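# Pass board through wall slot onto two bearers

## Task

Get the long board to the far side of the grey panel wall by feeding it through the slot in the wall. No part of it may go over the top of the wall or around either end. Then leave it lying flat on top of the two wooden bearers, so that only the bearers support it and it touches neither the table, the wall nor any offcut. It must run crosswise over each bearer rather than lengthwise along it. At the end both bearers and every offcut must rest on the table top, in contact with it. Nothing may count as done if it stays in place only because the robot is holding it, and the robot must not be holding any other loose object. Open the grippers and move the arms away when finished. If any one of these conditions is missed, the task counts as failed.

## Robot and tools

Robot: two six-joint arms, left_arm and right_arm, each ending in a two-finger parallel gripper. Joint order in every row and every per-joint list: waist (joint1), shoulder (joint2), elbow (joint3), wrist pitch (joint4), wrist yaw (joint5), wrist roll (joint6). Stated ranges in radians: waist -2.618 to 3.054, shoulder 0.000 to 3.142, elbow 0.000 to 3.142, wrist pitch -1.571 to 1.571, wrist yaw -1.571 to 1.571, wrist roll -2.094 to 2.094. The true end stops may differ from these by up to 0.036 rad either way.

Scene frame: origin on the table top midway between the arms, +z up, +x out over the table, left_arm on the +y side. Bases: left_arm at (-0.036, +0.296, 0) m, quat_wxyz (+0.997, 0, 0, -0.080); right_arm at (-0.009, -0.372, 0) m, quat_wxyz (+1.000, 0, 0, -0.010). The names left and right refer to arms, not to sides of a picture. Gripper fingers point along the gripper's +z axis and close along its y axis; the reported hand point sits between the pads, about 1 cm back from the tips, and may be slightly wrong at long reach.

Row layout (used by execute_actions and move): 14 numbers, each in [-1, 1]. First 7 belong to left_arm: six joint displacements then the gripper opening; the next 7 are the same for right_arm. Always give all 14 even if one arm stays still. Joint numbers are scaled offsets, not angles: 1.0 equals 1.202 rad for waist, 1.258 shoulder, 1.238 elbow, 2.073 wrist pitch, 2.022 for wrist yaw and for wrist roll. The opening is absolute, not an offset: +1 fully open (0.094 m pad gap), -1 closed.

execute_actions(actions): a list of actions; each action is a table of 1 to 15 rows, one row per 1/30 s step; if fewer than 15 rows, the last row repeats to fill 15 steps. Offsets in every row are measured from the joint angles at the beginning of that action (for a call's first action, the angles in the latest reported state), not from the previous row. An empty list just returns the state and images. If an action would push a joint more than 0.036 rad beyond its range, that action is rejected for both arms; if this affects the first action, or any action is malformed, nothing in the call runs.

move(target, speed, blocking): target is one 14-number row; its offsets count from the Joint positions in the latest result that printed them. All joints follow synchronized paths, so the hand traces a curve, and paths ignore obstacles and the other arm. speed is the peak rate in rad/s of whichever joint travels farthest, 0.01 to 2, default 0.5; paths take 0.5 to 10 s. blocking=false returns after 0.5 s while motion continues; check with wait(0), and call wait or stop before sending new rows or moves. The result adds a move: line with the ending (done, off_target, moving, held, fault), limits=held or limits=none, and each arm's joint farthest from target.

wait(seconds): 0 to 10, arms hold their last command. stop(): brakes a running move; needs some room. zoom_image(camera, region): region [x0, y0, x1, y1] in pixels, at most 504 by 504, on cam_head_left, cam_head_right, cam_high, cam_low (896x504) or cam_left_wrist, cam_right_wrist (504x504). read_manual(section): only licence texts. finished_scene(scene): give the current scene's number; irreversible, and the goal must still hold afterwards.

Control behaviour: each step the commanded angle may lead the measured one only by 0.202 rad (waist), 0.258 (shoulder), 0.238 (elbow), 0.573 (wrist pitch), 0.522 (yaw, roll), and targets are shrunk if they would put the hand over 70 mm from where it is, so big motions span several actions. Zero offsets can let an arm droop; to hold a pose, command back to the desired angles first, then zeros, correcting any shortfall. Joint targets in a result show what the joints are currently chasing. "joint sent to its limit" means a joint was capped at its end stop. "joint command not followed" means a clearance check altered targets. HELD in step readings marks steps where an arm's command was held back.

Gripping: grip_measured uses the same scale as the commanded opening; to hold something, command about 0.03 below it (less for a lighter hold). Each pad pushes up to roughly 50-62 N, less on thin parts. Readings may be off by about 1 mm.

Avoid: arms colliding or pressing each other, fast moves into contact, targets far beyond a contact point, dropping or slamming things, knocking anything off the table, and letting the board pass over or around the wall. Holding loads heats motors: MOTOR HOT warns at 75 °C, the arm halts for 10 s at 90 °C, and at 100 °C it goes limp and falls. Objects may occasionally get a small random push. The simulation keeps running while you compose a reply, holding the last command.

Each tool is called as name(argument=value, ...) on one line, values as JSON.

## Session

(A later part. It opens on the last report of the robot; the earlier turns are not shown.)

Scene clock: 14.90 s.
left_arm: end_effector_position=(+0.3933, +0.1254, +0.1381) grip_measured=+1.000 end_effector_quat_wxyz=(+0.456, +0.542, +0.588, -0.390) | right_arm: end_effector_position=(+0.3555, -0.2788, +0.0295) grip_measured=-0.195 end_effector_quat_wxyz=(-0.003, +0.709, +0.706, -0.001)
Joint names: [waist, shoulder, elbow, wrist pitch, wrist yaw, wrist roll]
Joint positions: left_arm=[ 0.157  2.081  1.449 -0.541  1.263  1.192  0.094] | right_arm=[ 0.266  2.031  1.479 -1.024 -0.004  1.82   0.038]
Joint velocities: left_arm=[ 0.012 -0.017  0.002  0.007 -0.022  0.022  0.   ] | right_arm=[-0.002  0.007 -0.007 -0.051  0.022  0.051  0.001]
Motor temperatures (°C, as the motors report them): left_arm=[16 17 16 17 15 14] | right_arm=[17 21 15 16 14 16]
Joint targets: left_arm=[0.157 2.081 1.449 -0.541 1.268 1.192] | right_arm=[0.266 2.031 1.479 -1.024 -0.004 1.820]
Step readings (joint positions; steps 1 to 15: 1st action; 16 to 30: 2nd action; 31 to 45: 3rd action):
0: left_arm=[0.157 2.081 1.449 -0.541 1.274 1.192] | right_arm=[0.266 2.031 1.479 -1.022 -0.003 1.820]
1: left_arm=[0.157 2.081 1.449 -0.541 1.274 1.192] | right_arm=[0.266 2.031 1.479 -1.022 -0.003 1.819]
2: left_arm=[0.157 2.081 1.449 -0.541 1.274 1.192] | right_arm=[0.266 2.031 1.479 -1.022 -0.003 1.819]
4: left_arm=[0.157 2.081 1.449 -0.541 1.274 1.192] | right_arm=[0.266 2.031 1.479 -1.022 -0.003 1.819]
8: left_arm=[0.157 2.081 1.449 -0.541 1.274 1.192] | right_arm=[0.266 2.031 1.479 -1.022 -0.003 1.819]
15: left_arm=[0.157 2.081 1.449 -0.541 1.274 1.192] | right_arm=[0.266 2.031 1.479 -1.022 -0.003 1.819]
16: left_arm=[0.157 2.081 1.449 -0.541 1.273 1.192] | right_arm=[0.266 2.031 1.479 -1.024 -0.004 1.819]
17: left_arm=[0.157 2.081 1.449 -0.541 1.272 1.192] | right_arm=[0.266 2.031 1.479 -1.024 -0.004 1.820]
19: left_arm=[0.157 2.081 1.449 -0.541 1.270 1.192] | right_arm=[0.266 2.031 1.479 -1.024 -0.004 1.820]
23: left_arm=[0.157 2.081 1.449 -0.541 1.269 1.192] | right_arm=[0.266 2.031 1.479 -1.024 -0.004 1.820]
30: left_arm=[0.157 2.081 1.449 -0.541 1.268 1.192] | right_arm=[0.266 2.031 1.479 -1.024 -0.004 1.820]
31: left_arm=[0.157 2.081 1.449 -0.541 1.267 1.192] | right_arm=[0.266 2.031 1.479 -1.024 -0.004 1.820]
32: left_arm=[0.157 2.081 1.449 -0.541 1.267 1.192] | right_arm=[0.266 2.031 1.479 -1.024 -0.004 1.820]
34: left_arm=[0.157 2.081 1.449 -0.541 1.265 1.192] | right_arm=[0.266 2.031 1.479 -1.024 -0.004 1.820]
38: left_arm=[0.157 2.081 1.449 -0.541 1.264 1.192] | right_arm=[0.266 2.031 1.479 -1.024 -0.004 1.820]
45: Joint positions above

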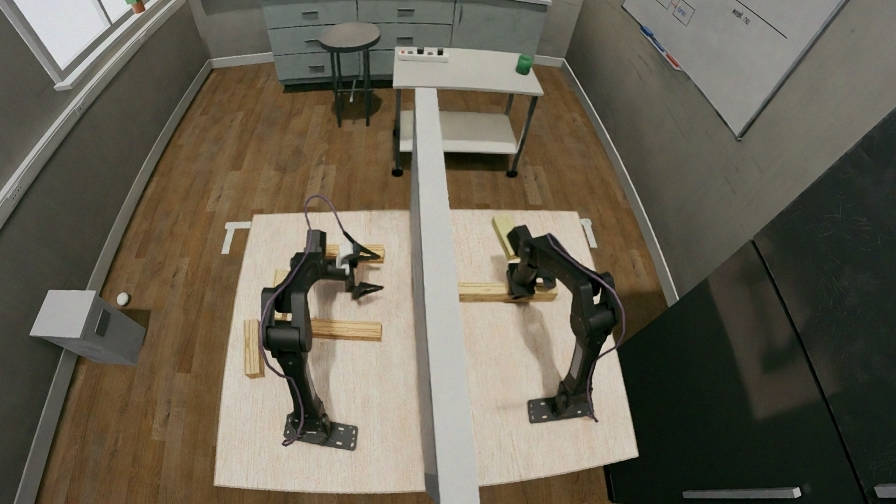

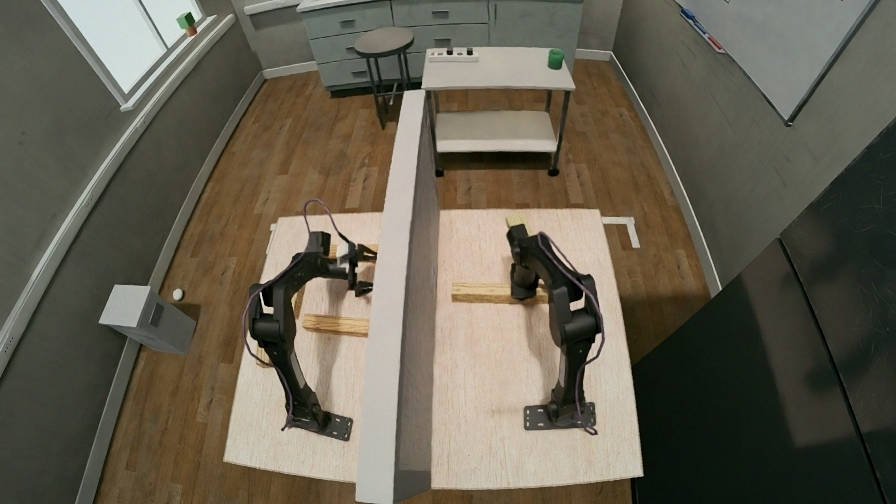

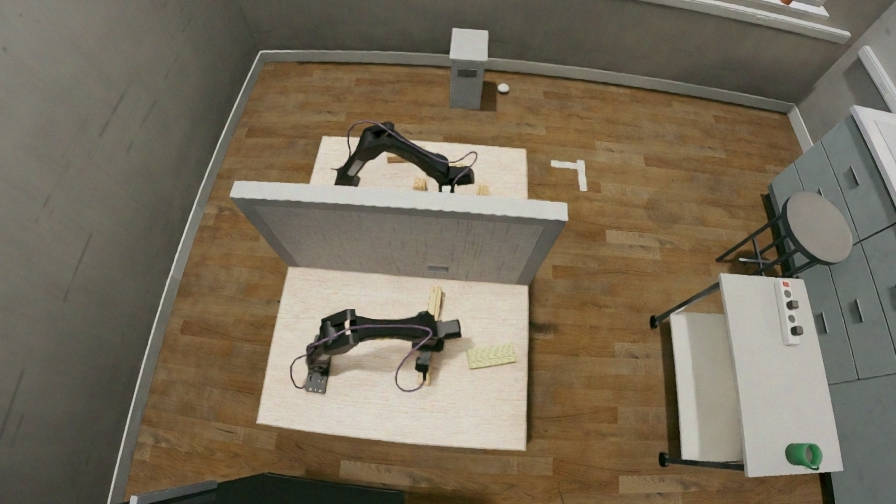

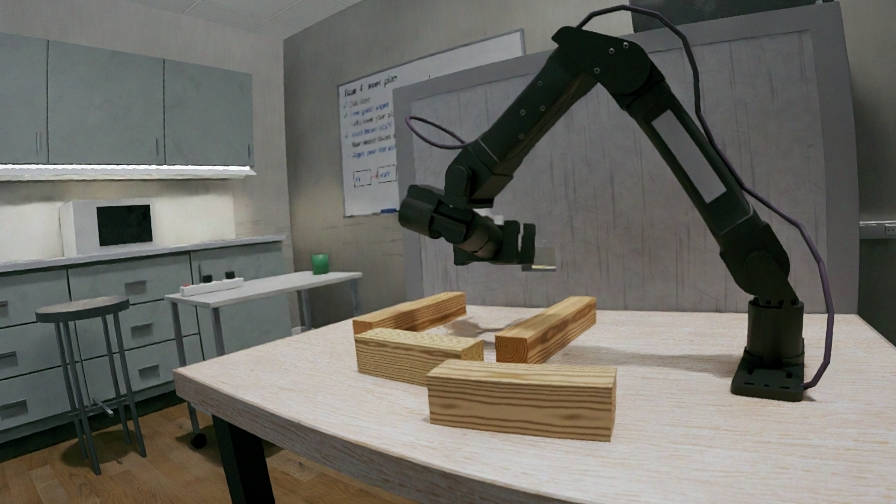

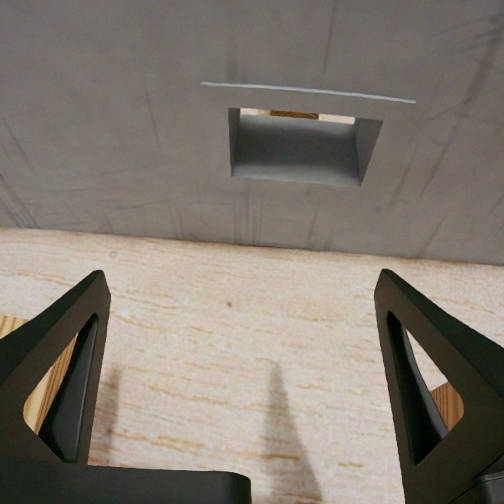

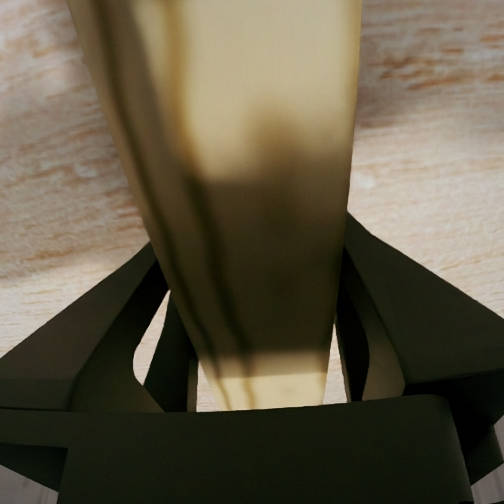

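move(target=[0.0, 0.004, 0.015, -0.005, 0.012, 0.0, 1, 0.042, -0.3272, -0.2908, 0.2682, 0.0912, -0.004, -0.26], speed=0.6)

Scene clock: 22.63 s.
left_arm: end_effector_position=(+0.3933, +0.1254, +0.1379) grip_measured=+1.000 end_effector_quat_wxyz=(+0.456, +0.542, +0.589, -0.390) | right_arm: end_effector_position=(+0.3900, -0.2830, +0.0973) grip_measured=-0.195 end_effector_quat_wxyz=(+0.196, +0.682, +0.679, +0.187)
Joint names: [waist, shoulder, elbow, wrist pitch, wrist yaw, wrist roll]
Joint positions: left_arm=[ 0.157  2.081  1.449 -0.541  1.262  1.192  0.094] | right_arm=[ 0.308  1.654  1.126 -0.515  0.161  1.817  0.038]
Joint velocities: left_arm=[ 0.007  0.012 -0.012 -0.095 -0.007  0.022  0.   ] | right_arm=[-0.002  0.007 -0.007 -0.022  0.051 -0.007 -0.001]
Motor temperatures (°C, as the motors report them): left_arm=[16 18 16 17 15 14] | right_arm=[17 21 15 16 14 16]
Joint targets: left_arm=[0.157 2.086 1.467 -0.552 1.287 1.192] | right_arm=[0.317 1.619 1.119 -0.468 0.180 1.812]
move: off_target (left_arm, right_arm); limits=none; left_arm: farthest joint: the wrist yaw, 0.025 radians from its target (0.025 radians at the start); right_arm: farthest joint: the wrist pitch, 0.047 radians from its target (0.556 radians at the start)

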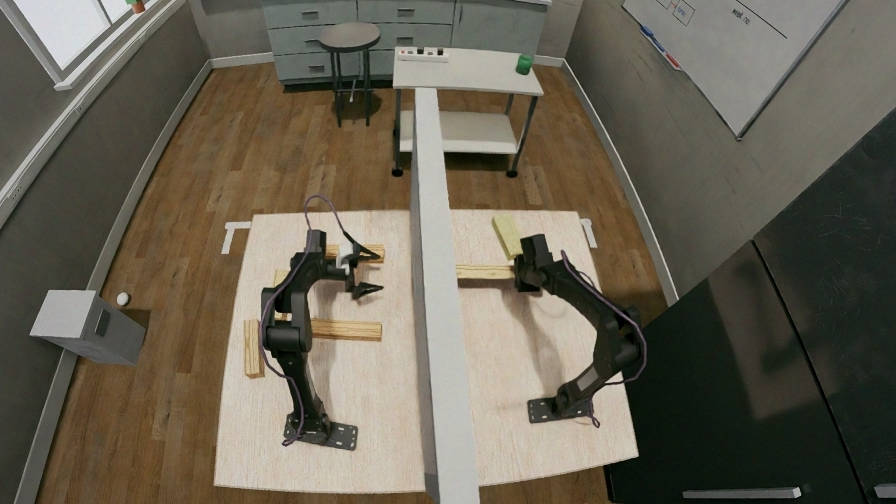

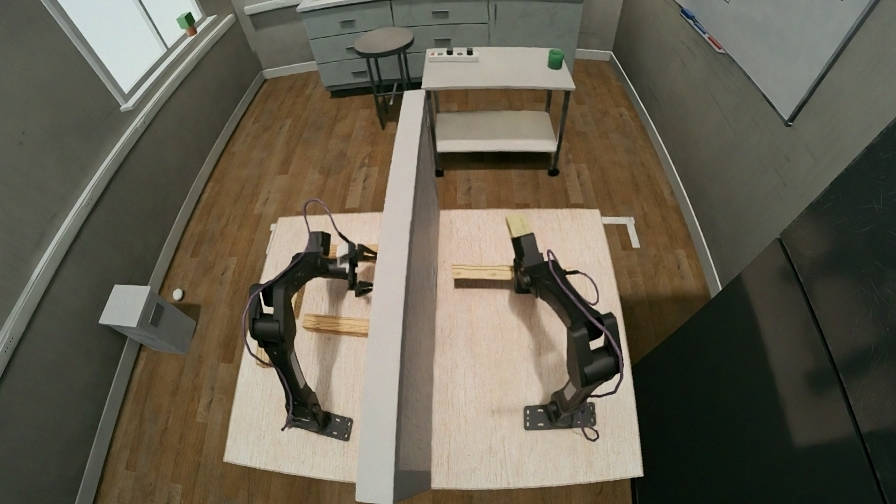

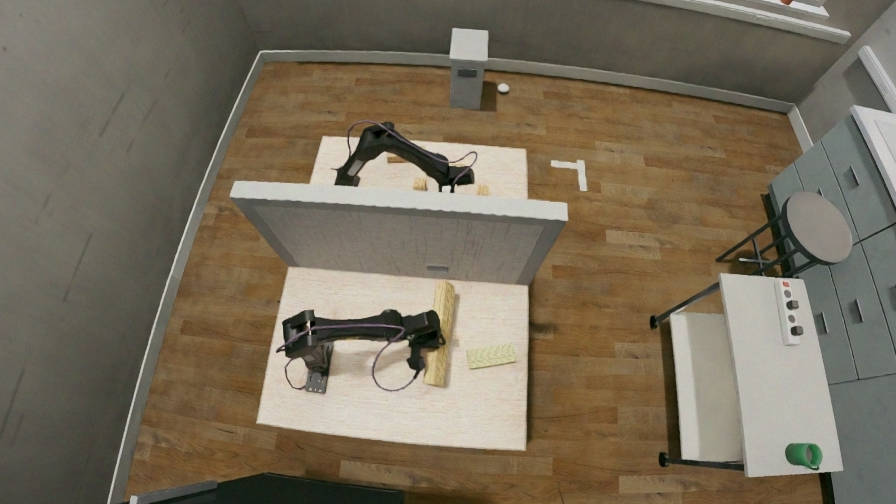

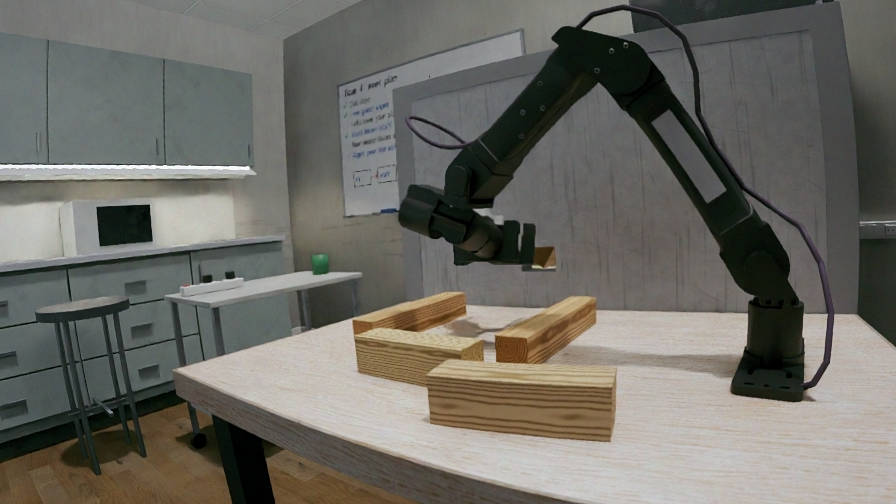

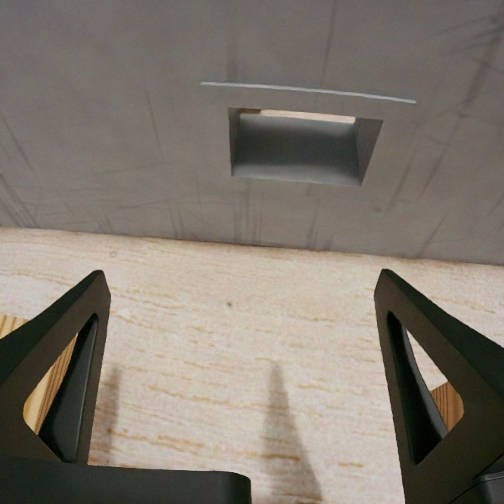

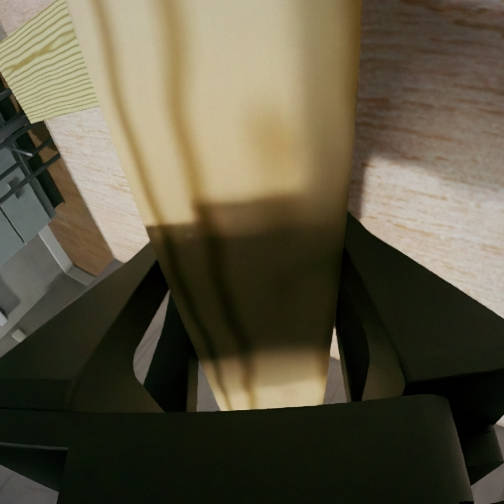

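move(target=[0.0, 0.004, 0.015, -0.005, 0.012, 0.0, 1, 0.0484, 0.1505, -0.4864, 0.7372, 0.0866, -0.0649, -0.26], speed=0.9)

Scene clock: 25.50 s.
left_arm: end_effector_position=(+0.3933, +0.1254, +0.1379) grip_measured=+1.000 end_effector_quat_wxyz=(+0.456, +0.542, +0.589, -0.390) | right_arm: end_effector_position=(+0.4178, -0.2811, +0.0583) grip_measured=-0.195 end_effector_quat_wxyz=(+0.402, +0.583, +0.584, +0.396)
Joint names: [waist, shoulder, elbow, wrist pitch, wrist yaw, wrist roll]
Joint positions: left_arm=[ 0.157  2.081  1.449 -0.541  1.262  1.192  0.094] | right_arm=[0.356 1.849 0.528 0.929 0.317 1.691 0.038]
Joint velocities: left_arm=[-0.002  0.002  0.007 -0.007 -0.022 -0.081  0.   ] | right_arm=[ 0.022 -0.012 -0.002  0.022  0.081  0.051 -0.   ]
Motor temperatures (°C, as the motors report them): left_arm=[16 19 16 17 15 14] | right_arm=[17 21 15 18 14 16]
Joint targets: left_arm=[0.157 2.086 1.467 -0.552 1.286 1.192] | right_arm=[0.366 1.844 0.524 1.013 0.336 1.686]
move: off_target (left_arm, right_arm); limits=none; left_arm: farthest joint: the wrist yaw, 0.025 radians from its target (0.024 radians at the start); right_arm: farthest joint: the wrist pitch, 0.084 radians from its target (1.528 radians at the start)

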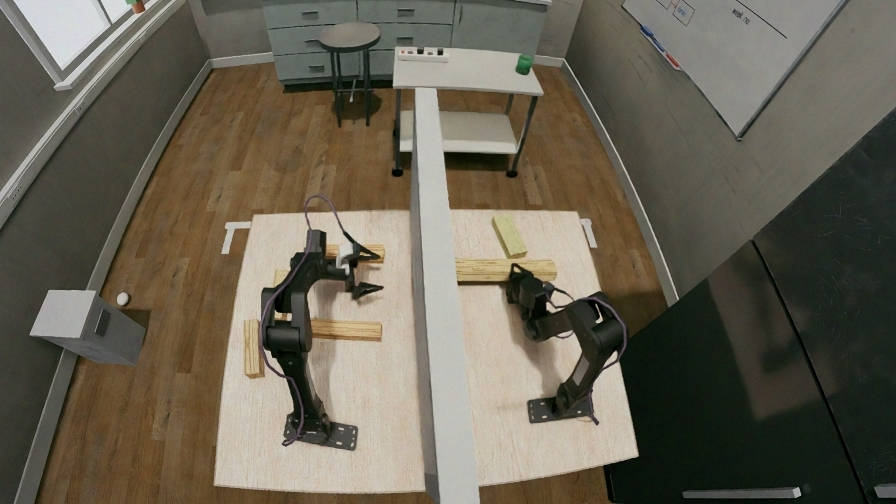

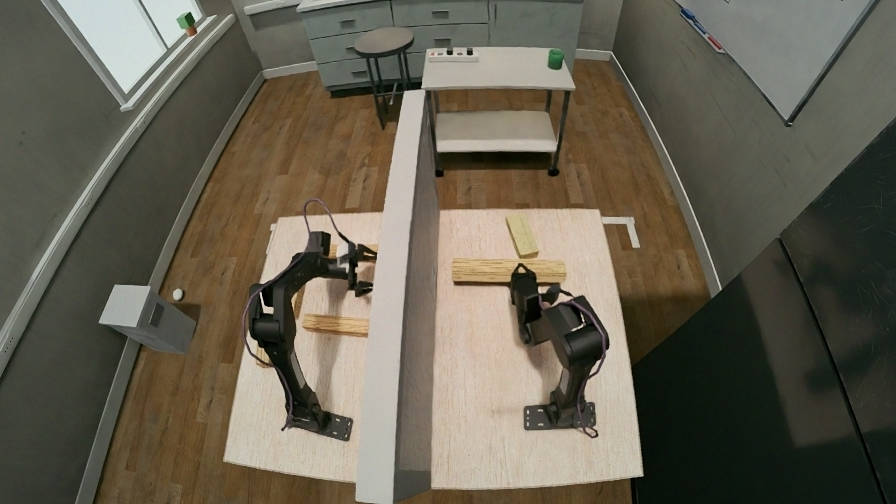

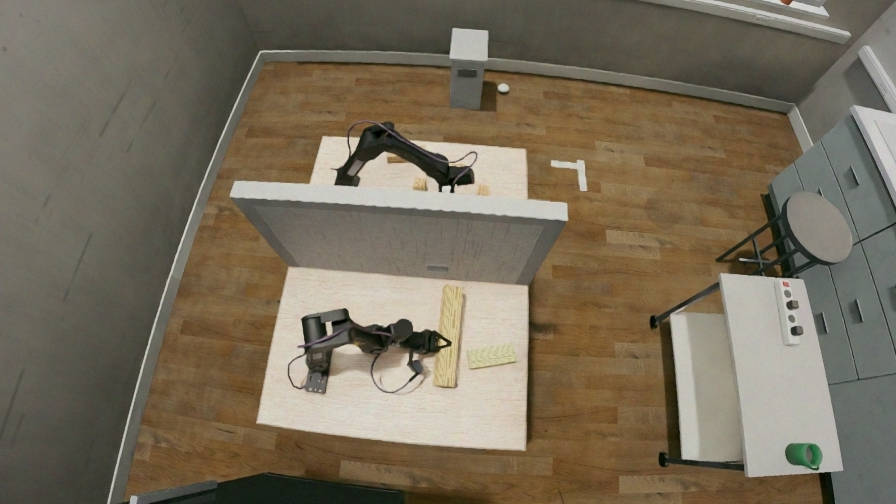

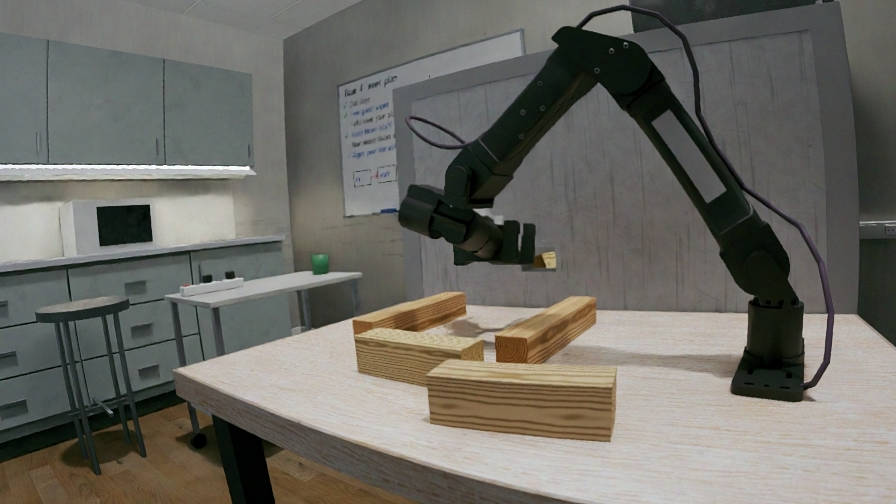

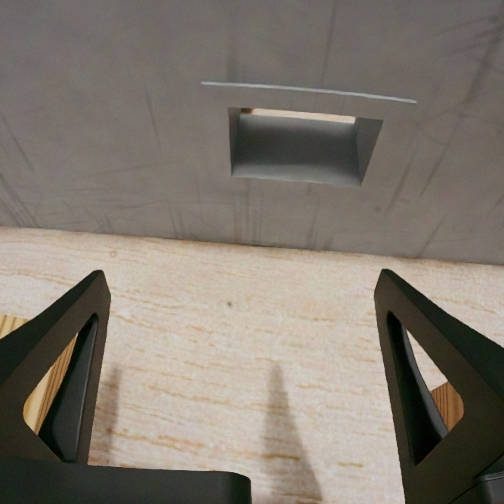

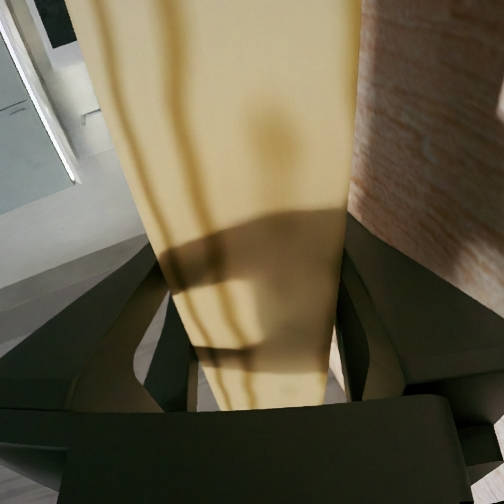

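move(target=[0.0, 0.004, 0.015, -0.005, 0.012, 0.0, 1, 0.0308, 0.0649, -0.0697, 0.1264, 0.0202, 0.0088, -0.26], speed=0.3)

Scene clock: 27.37 s.
left_arm: end_effector_position=(+0.3934, +0.1255, +0.1378) grip_measured=+1.000 end_effector_quat_wxyz=(+0.456, +0.542, +0.589, -0.390) | right_arm: end_effector_position=(+0.4012, -0.2786, +0.0388) grip_measured=-0.195 end_effector_quat_wxyz=(+0.404, +0.580, +0.580, +0.404)
Joint names: [waist, shoulder, elbow, wrist pitch, wrist yaw, wrist roll]
Joint positions: left_arm=[ 0.157  2.081  1.449 -0.541  1.261  1.192  0.094] | right_arm=[0.384 1.934 0.45  1.107 0.339 1.701 0.038]
Joint velocities: left_arm=[ 0.017 -0.012  0.007 -0.066  0.022  0.007  0.   ] | right_arm=[-0.027 -0.007 -0.002  0.007  0.037  0.022 -0.001]
Motor temperatures (°C, as the motors report them): left_arm=[16 19 16 17 15 14] | right_arm=[17 21 15 19 14 16]
Joint targets: left_arm=[0.157 2.086 1.467 -0.552 1.286 1.192] | right_arm=[0.393 1.931 0.442 1.191 0.358 1.709]
move: off_target (left_arm, right_arm); limits=none; left_arm: farthest joint: the wrist yaw, 0.025 radians from its target (0.025 radians at the start); right_arm: farthest joint: the wrist pitch, 0.084 radians from its target (0.262 radians at the start)

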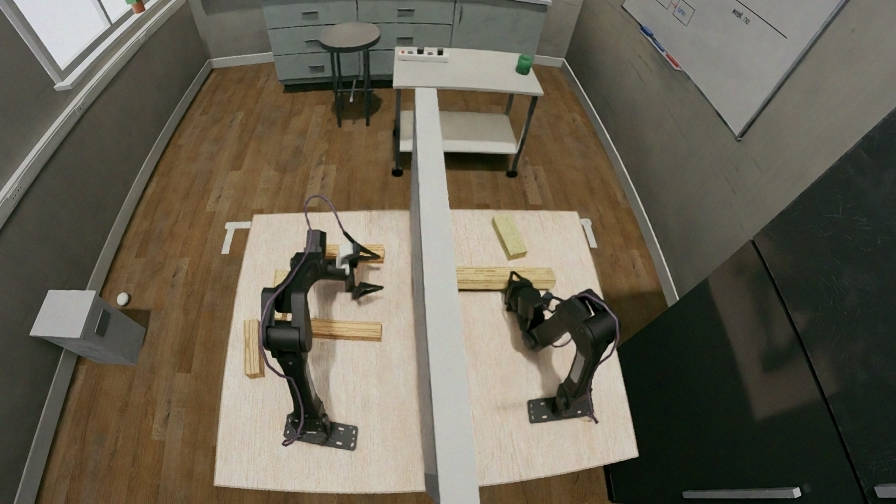

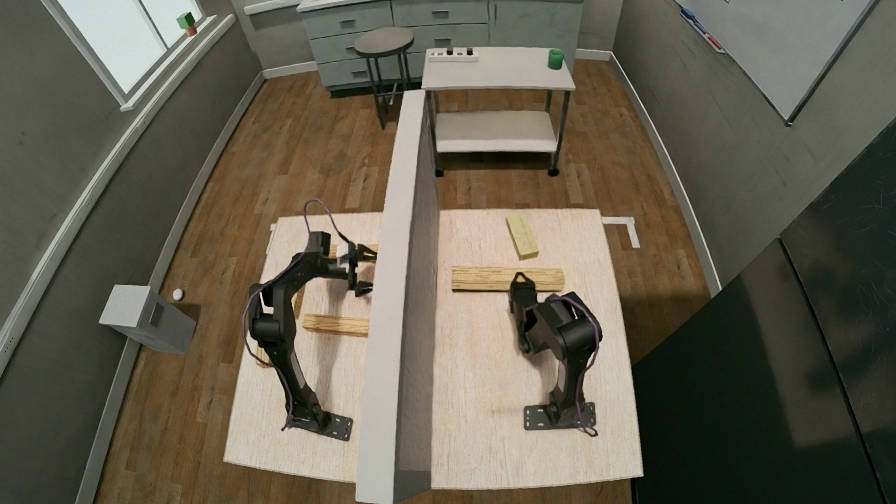

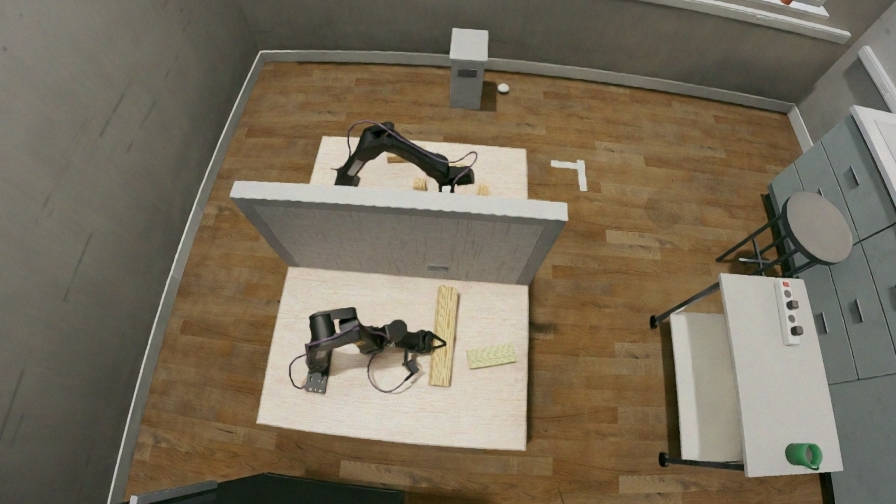

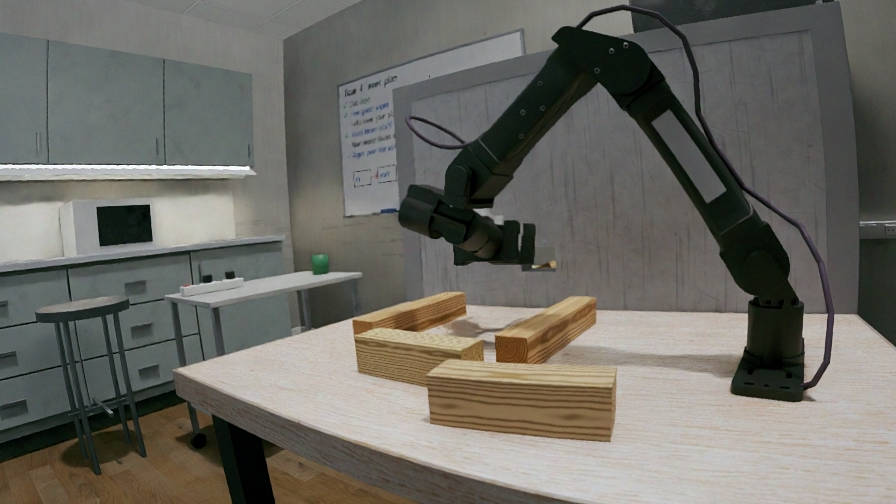

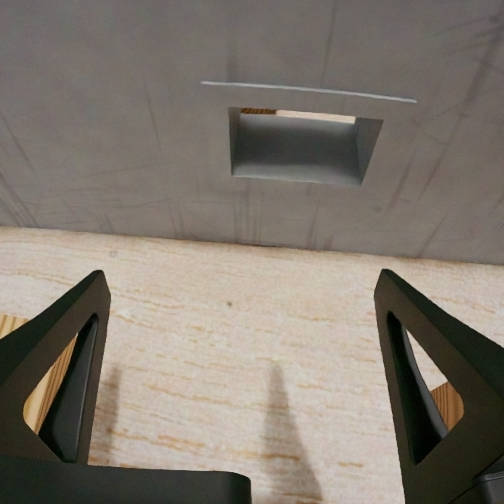

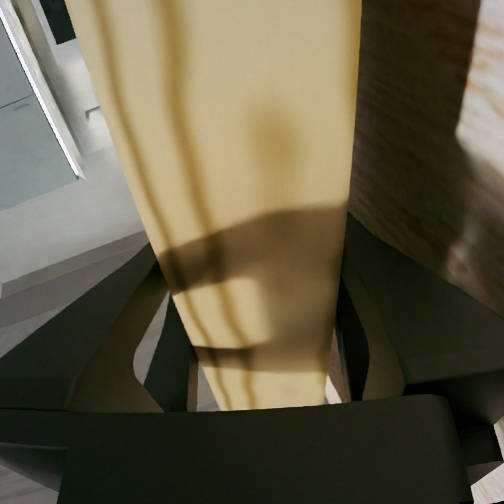

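execute_actions(actions=[[[0.0, 0.004, 0.015, -0.005, 0.012, 0.0, 1, 0.004, 0.0, -0.003, 0.02, 0.008, 0.003, -0.26]], [[0.0, 0.004, 0.015, -0.005, 0.012, 0.0, 1, 0.004, 0.0, -0.003, 0.02, 0.008, 0.003, -0.26]], [[0.0, 0.004, 0.015, -0.005, 0.012, 0.0, 1, 0.004, 0.0, -0.003, 0.015, 0.008, 0.003, -0.02]]])

Scene clock: 31.10 s.
left_arm: end_effector_position=(+0.3934, +0.1255, +0.1378) grip_measured=+1.000 end_effector_quat_wxyz=(+0.456, +0.542, +0.589, -0.390) | right_arm: end_effector_position=(+0.3976, -0.2801, +0.0297) grip_measured=-0.022 end_effector_quat_wxyz=(+0.396, +0.588, +0.588, +0.390)
Joint names: [waist, shoulder, elbow, wrist pitch, wrist yaw, wrist roll]
Joint positions: left_arm=[ 0.157  2.081  1.449 -0.541  1.261  1.192  0.094] | right_arm=[0.384 1.934 0.45  1.065 0.341 1.711 0.046]
Joint velocities: left_arm=[ 0.002  0.012  0.017 -0.022 -0.007  0.139  0.   ] | right_arm=[ 0.007 -0.007  0.007  0.007 -0.051  0.022  0.001]
Motor temperatures (°C, as the motors report them): left_arm=[16 19 16 17 15 14] | right_arm=[17 21 15 20 14 16]
Joint targets: left_arm=[0.157 2.086 1.467 -0.552 1.286 1.192] | right_arm=[0.389 1.934 0.446 1.097 0.356 1.707]
Step readings (joint positions; steps 1 to 15: 1st action; 16 to 30: 2nd action; 31 to 45: 3rd action):
0: left_arm=[0.157 2.081 1.449 -0.541 1.261 1.192] | right_arm=[0.384 1.934 0.450 1.107 0.339 1.701]
1: left_arm=[0.157 2.081 1.449 -0.541 1.261 1.192] | right_arm=[0.384 1.934 0.450 1.105 0.339 1.701]
2: left_arm=[0.157 2.081 1.449 -0.541 1.261 1.192] | right_arm=[0.384 1.934 0.450 1.102 0.339 1.701]
4: left_arm=[0.157 2.081 1.449 -0.541 1.261 1.192] | right_arm=[0.384 1.934 0.450 1.095 0.339 1.701]
8: left_arm=[0.157 2.081 1.449 -0.541 1.261 1.192] | right_arm=[0.384 1.934 0.450 1.088 0.339 1.701]
15: left_arm=[0.157 2.081 1.449 -0.541 1.261 1.192] | right_arm=[0.384 1.934 0.450 1.085 0.339 1.701]
16: left_arm=[0.157 2.081 1.449 -0.541 1.261 1.192] | right_arm=[0.384 1.934 0.450 1.083 0.339 1.701]
17: left_arm=[0.157 2.081 1.449 -0.541 1.261 1.192] | right_arm=[0.384 1.934 0.450 1.081 0.339 1.701]
19: left_arm=[0.157 2.081 1.449 -0.541 1.261 1.192] | right_arm=[0.384 1.934 0.450 1.074 0.339 1.701]
23: left_arm=[0.157 2.081 1.449 -0.541 1.261 1.192] | right_arm=[0.384 1.934 0.450 1.067 0.339 1.701]
30: left_arm=[0.157 2.081 1.449 -0.541 1.261 1.192] | right_arm=[0.384 1.934 0.450 1.066 0.339 1.701]
31: left_arm=[0.157 2.081 1.449 -0.541 1.261 1.192] | right_arm=[0.384 1.934 0.450 1.066 0.340 1.703]
32: left_arm=[0.157 2.081 1.449 -0.541 1.261 1.192] | right_arm=[0.384 1.934 0.450 1.066 0.340 1.704]
34: left_arm=[0.157 2.081 1.449 -0.541 1.261 1.192] | right_arm=[0.384 1.934 0.450 1.065 0.341 1.707]
38: left_arm=[0.157 2.081 1.449 -0.541 1.261 1.192] | right_arm=[0.384 1.934 0.450 1.065 0.341 1.710]
45: Joint positions above

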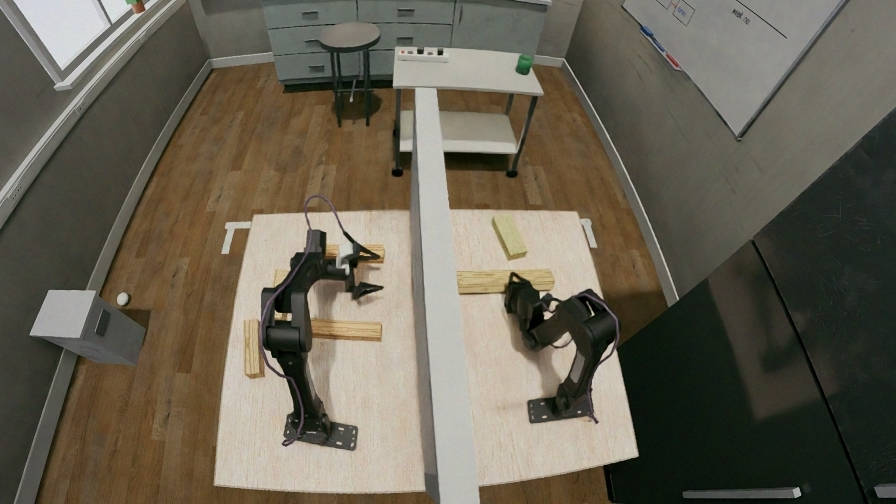

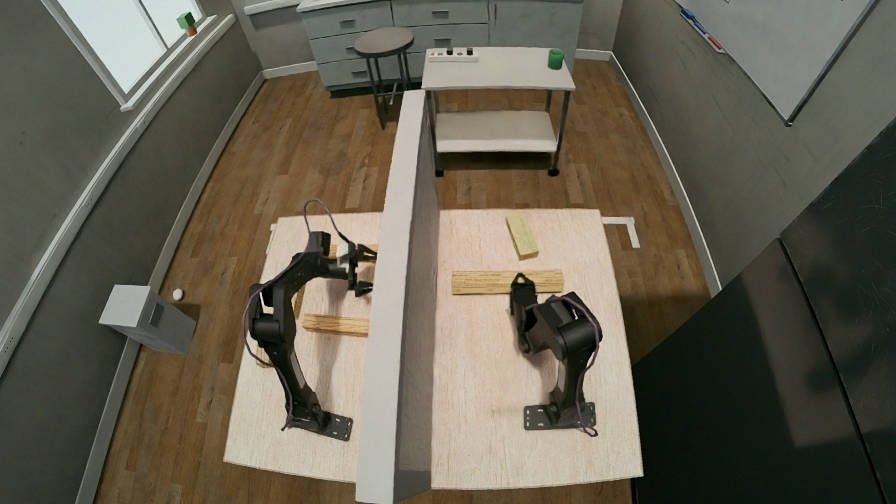

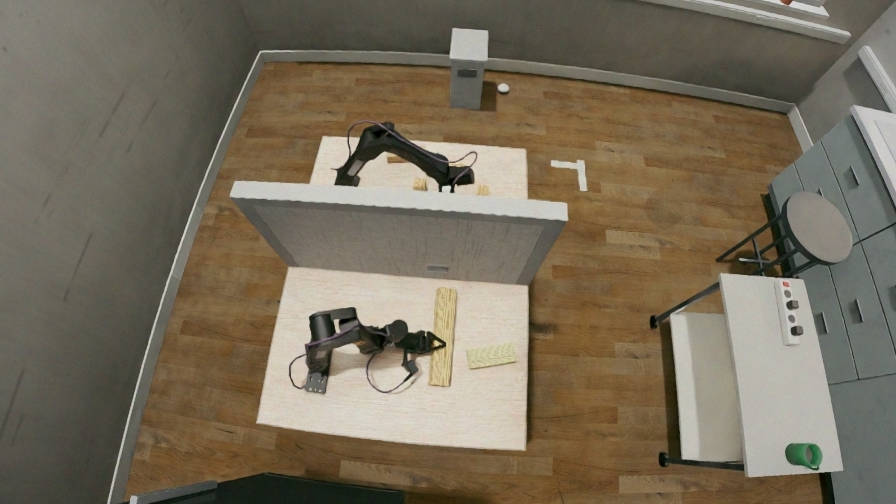

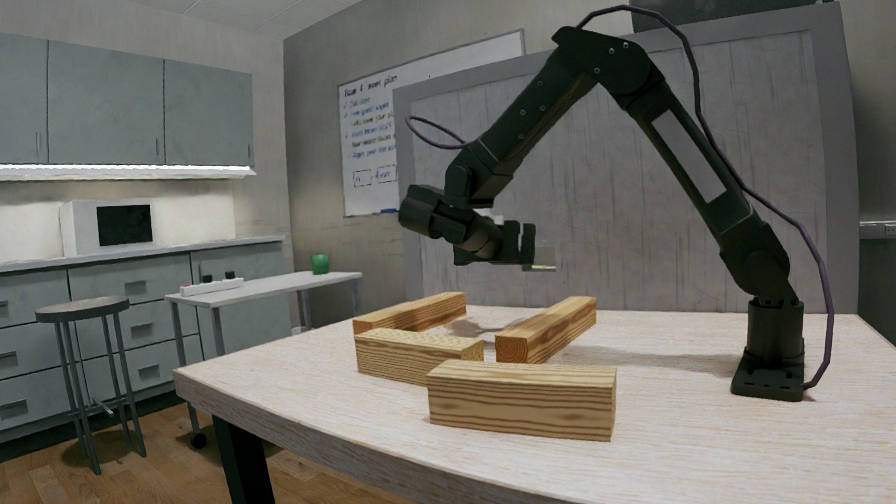

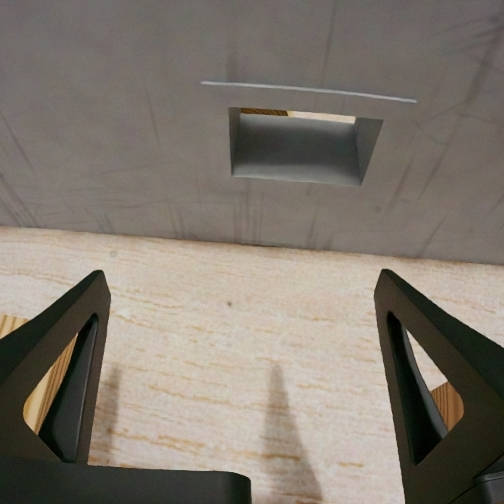

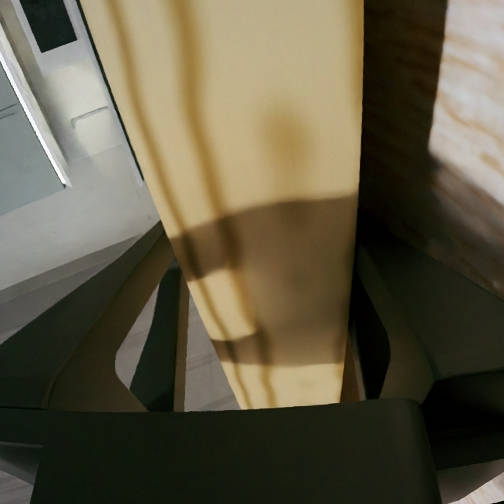

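move(target=[0.0, 0.004, 0.015, -0.005, 0.012, 0.0, 1, 0.1006, -0.1242, -0.1956, 0.0625, 0.0581, 0.0271, 0.0], speed=0.25)

Scene clock: 32.87 s.
left_arm: end_effector_position=(+0.3934, +0.1255, +0.1378) grip_measured=+1.000 end_effector_quat_wxyz=(+0.456, +0.542, +0.589, -0.390) | right_arm: end_effector_position=(+0.3418, -0.2764, +0.0459) grip_measured=-0.002 end_effector_quat_wxyz=(+0.402, +0.585, +0.569, +0.416)
Joint names: [waist, shoulder, elbow, wrist pitch, wrist yaw, wrist roll]
Joint positions: left_arm=[ 0.157  2.081  1.449 -0.541  1.261  1.192  0.094] | right_arm=[0.495 1.799 0.23  1.192 0.442 1.768 0.047]
Joint velocities: left_arm=[ 0.002 -0.002  0.007  0.051 -0.037  0.081  0.   ] | right_arm=[-0.002 -0.002 -0.012  0.022  0.037 -0.037 -0.001]
Motor temperatures (°C, as the motors report them): left_arm=[16 19 16 17 15 14] | right_arm=[17 21 15 20 14 16]
Joint targets: left_arm=[0.157 2.086 1.467 -0.552 1.286 1.192] | right_arm=[0.505 1.778 0.208 1.195 0.458 1.765]
move: off_target (left_arm, right_arm); limits=none; left_arm: farthest joint: the wrist yaw, 0.024 radians from its target (0.024 radians at the start); right_arm: farthest joint: the elbow, 0.022 radians from its target (0.242 radians at the start)

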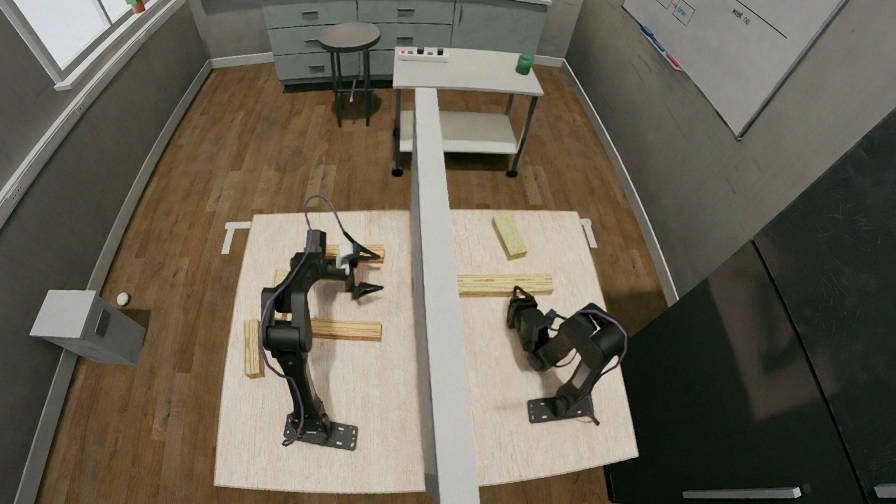

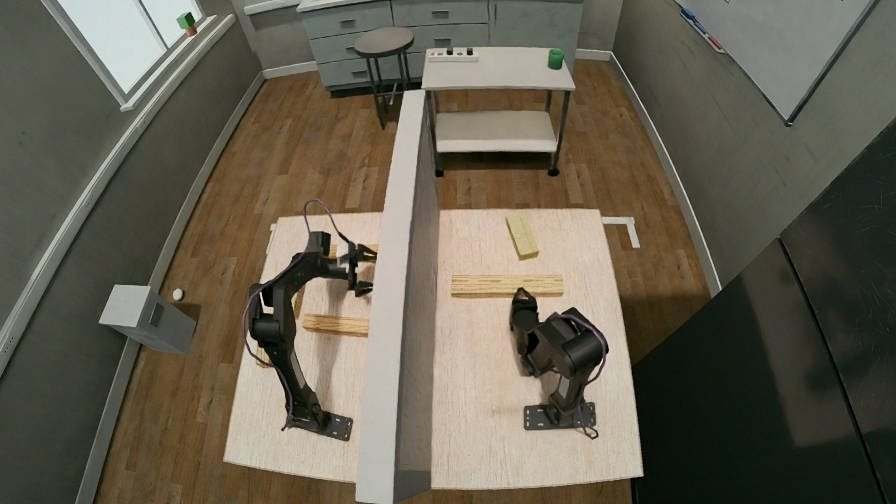

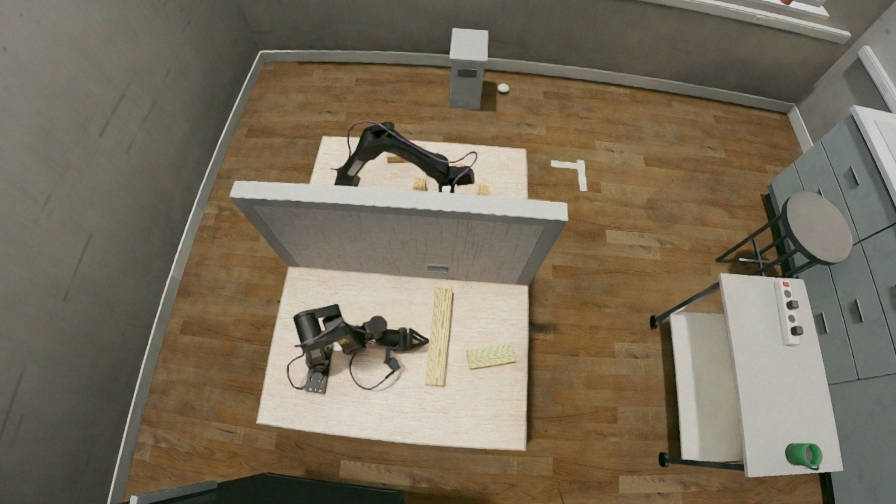

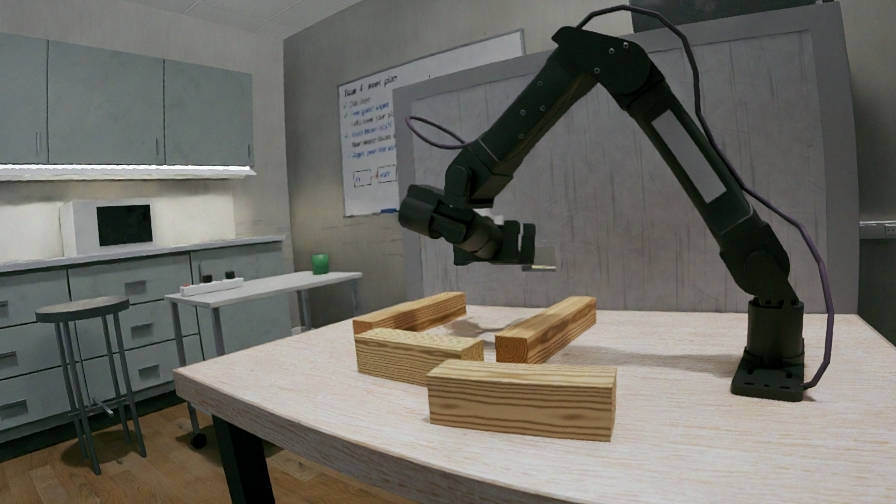

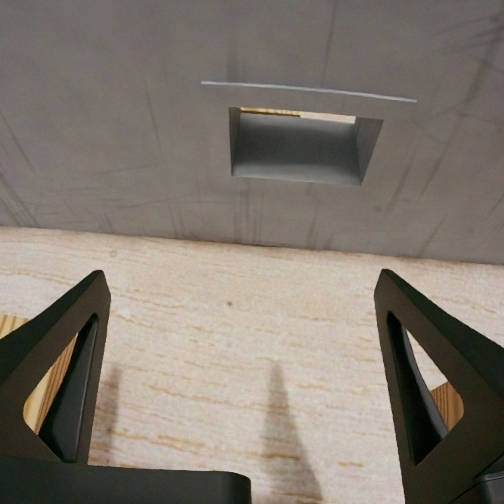

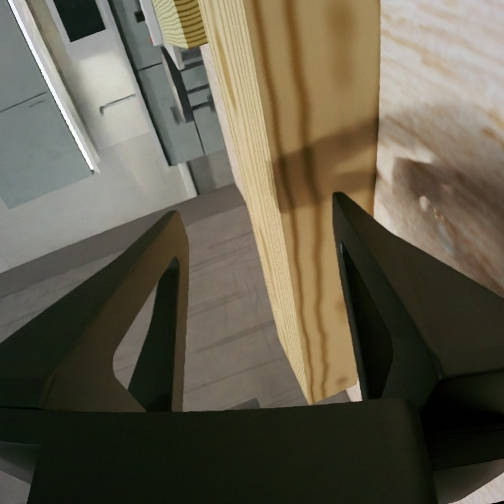

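zoom_image(camera="cam_high", region=[370, 250, 530, 400])

Region (370, 250, 530, 400) of cam_high's 896x504 image, scaled by 3.150, with more detail than that image has; it fills the top 472 rows of this view, and the rest is white.

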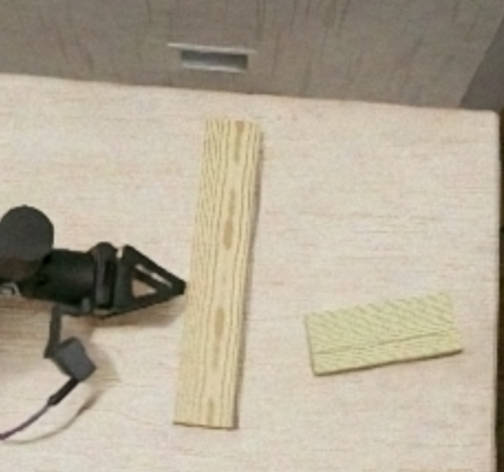

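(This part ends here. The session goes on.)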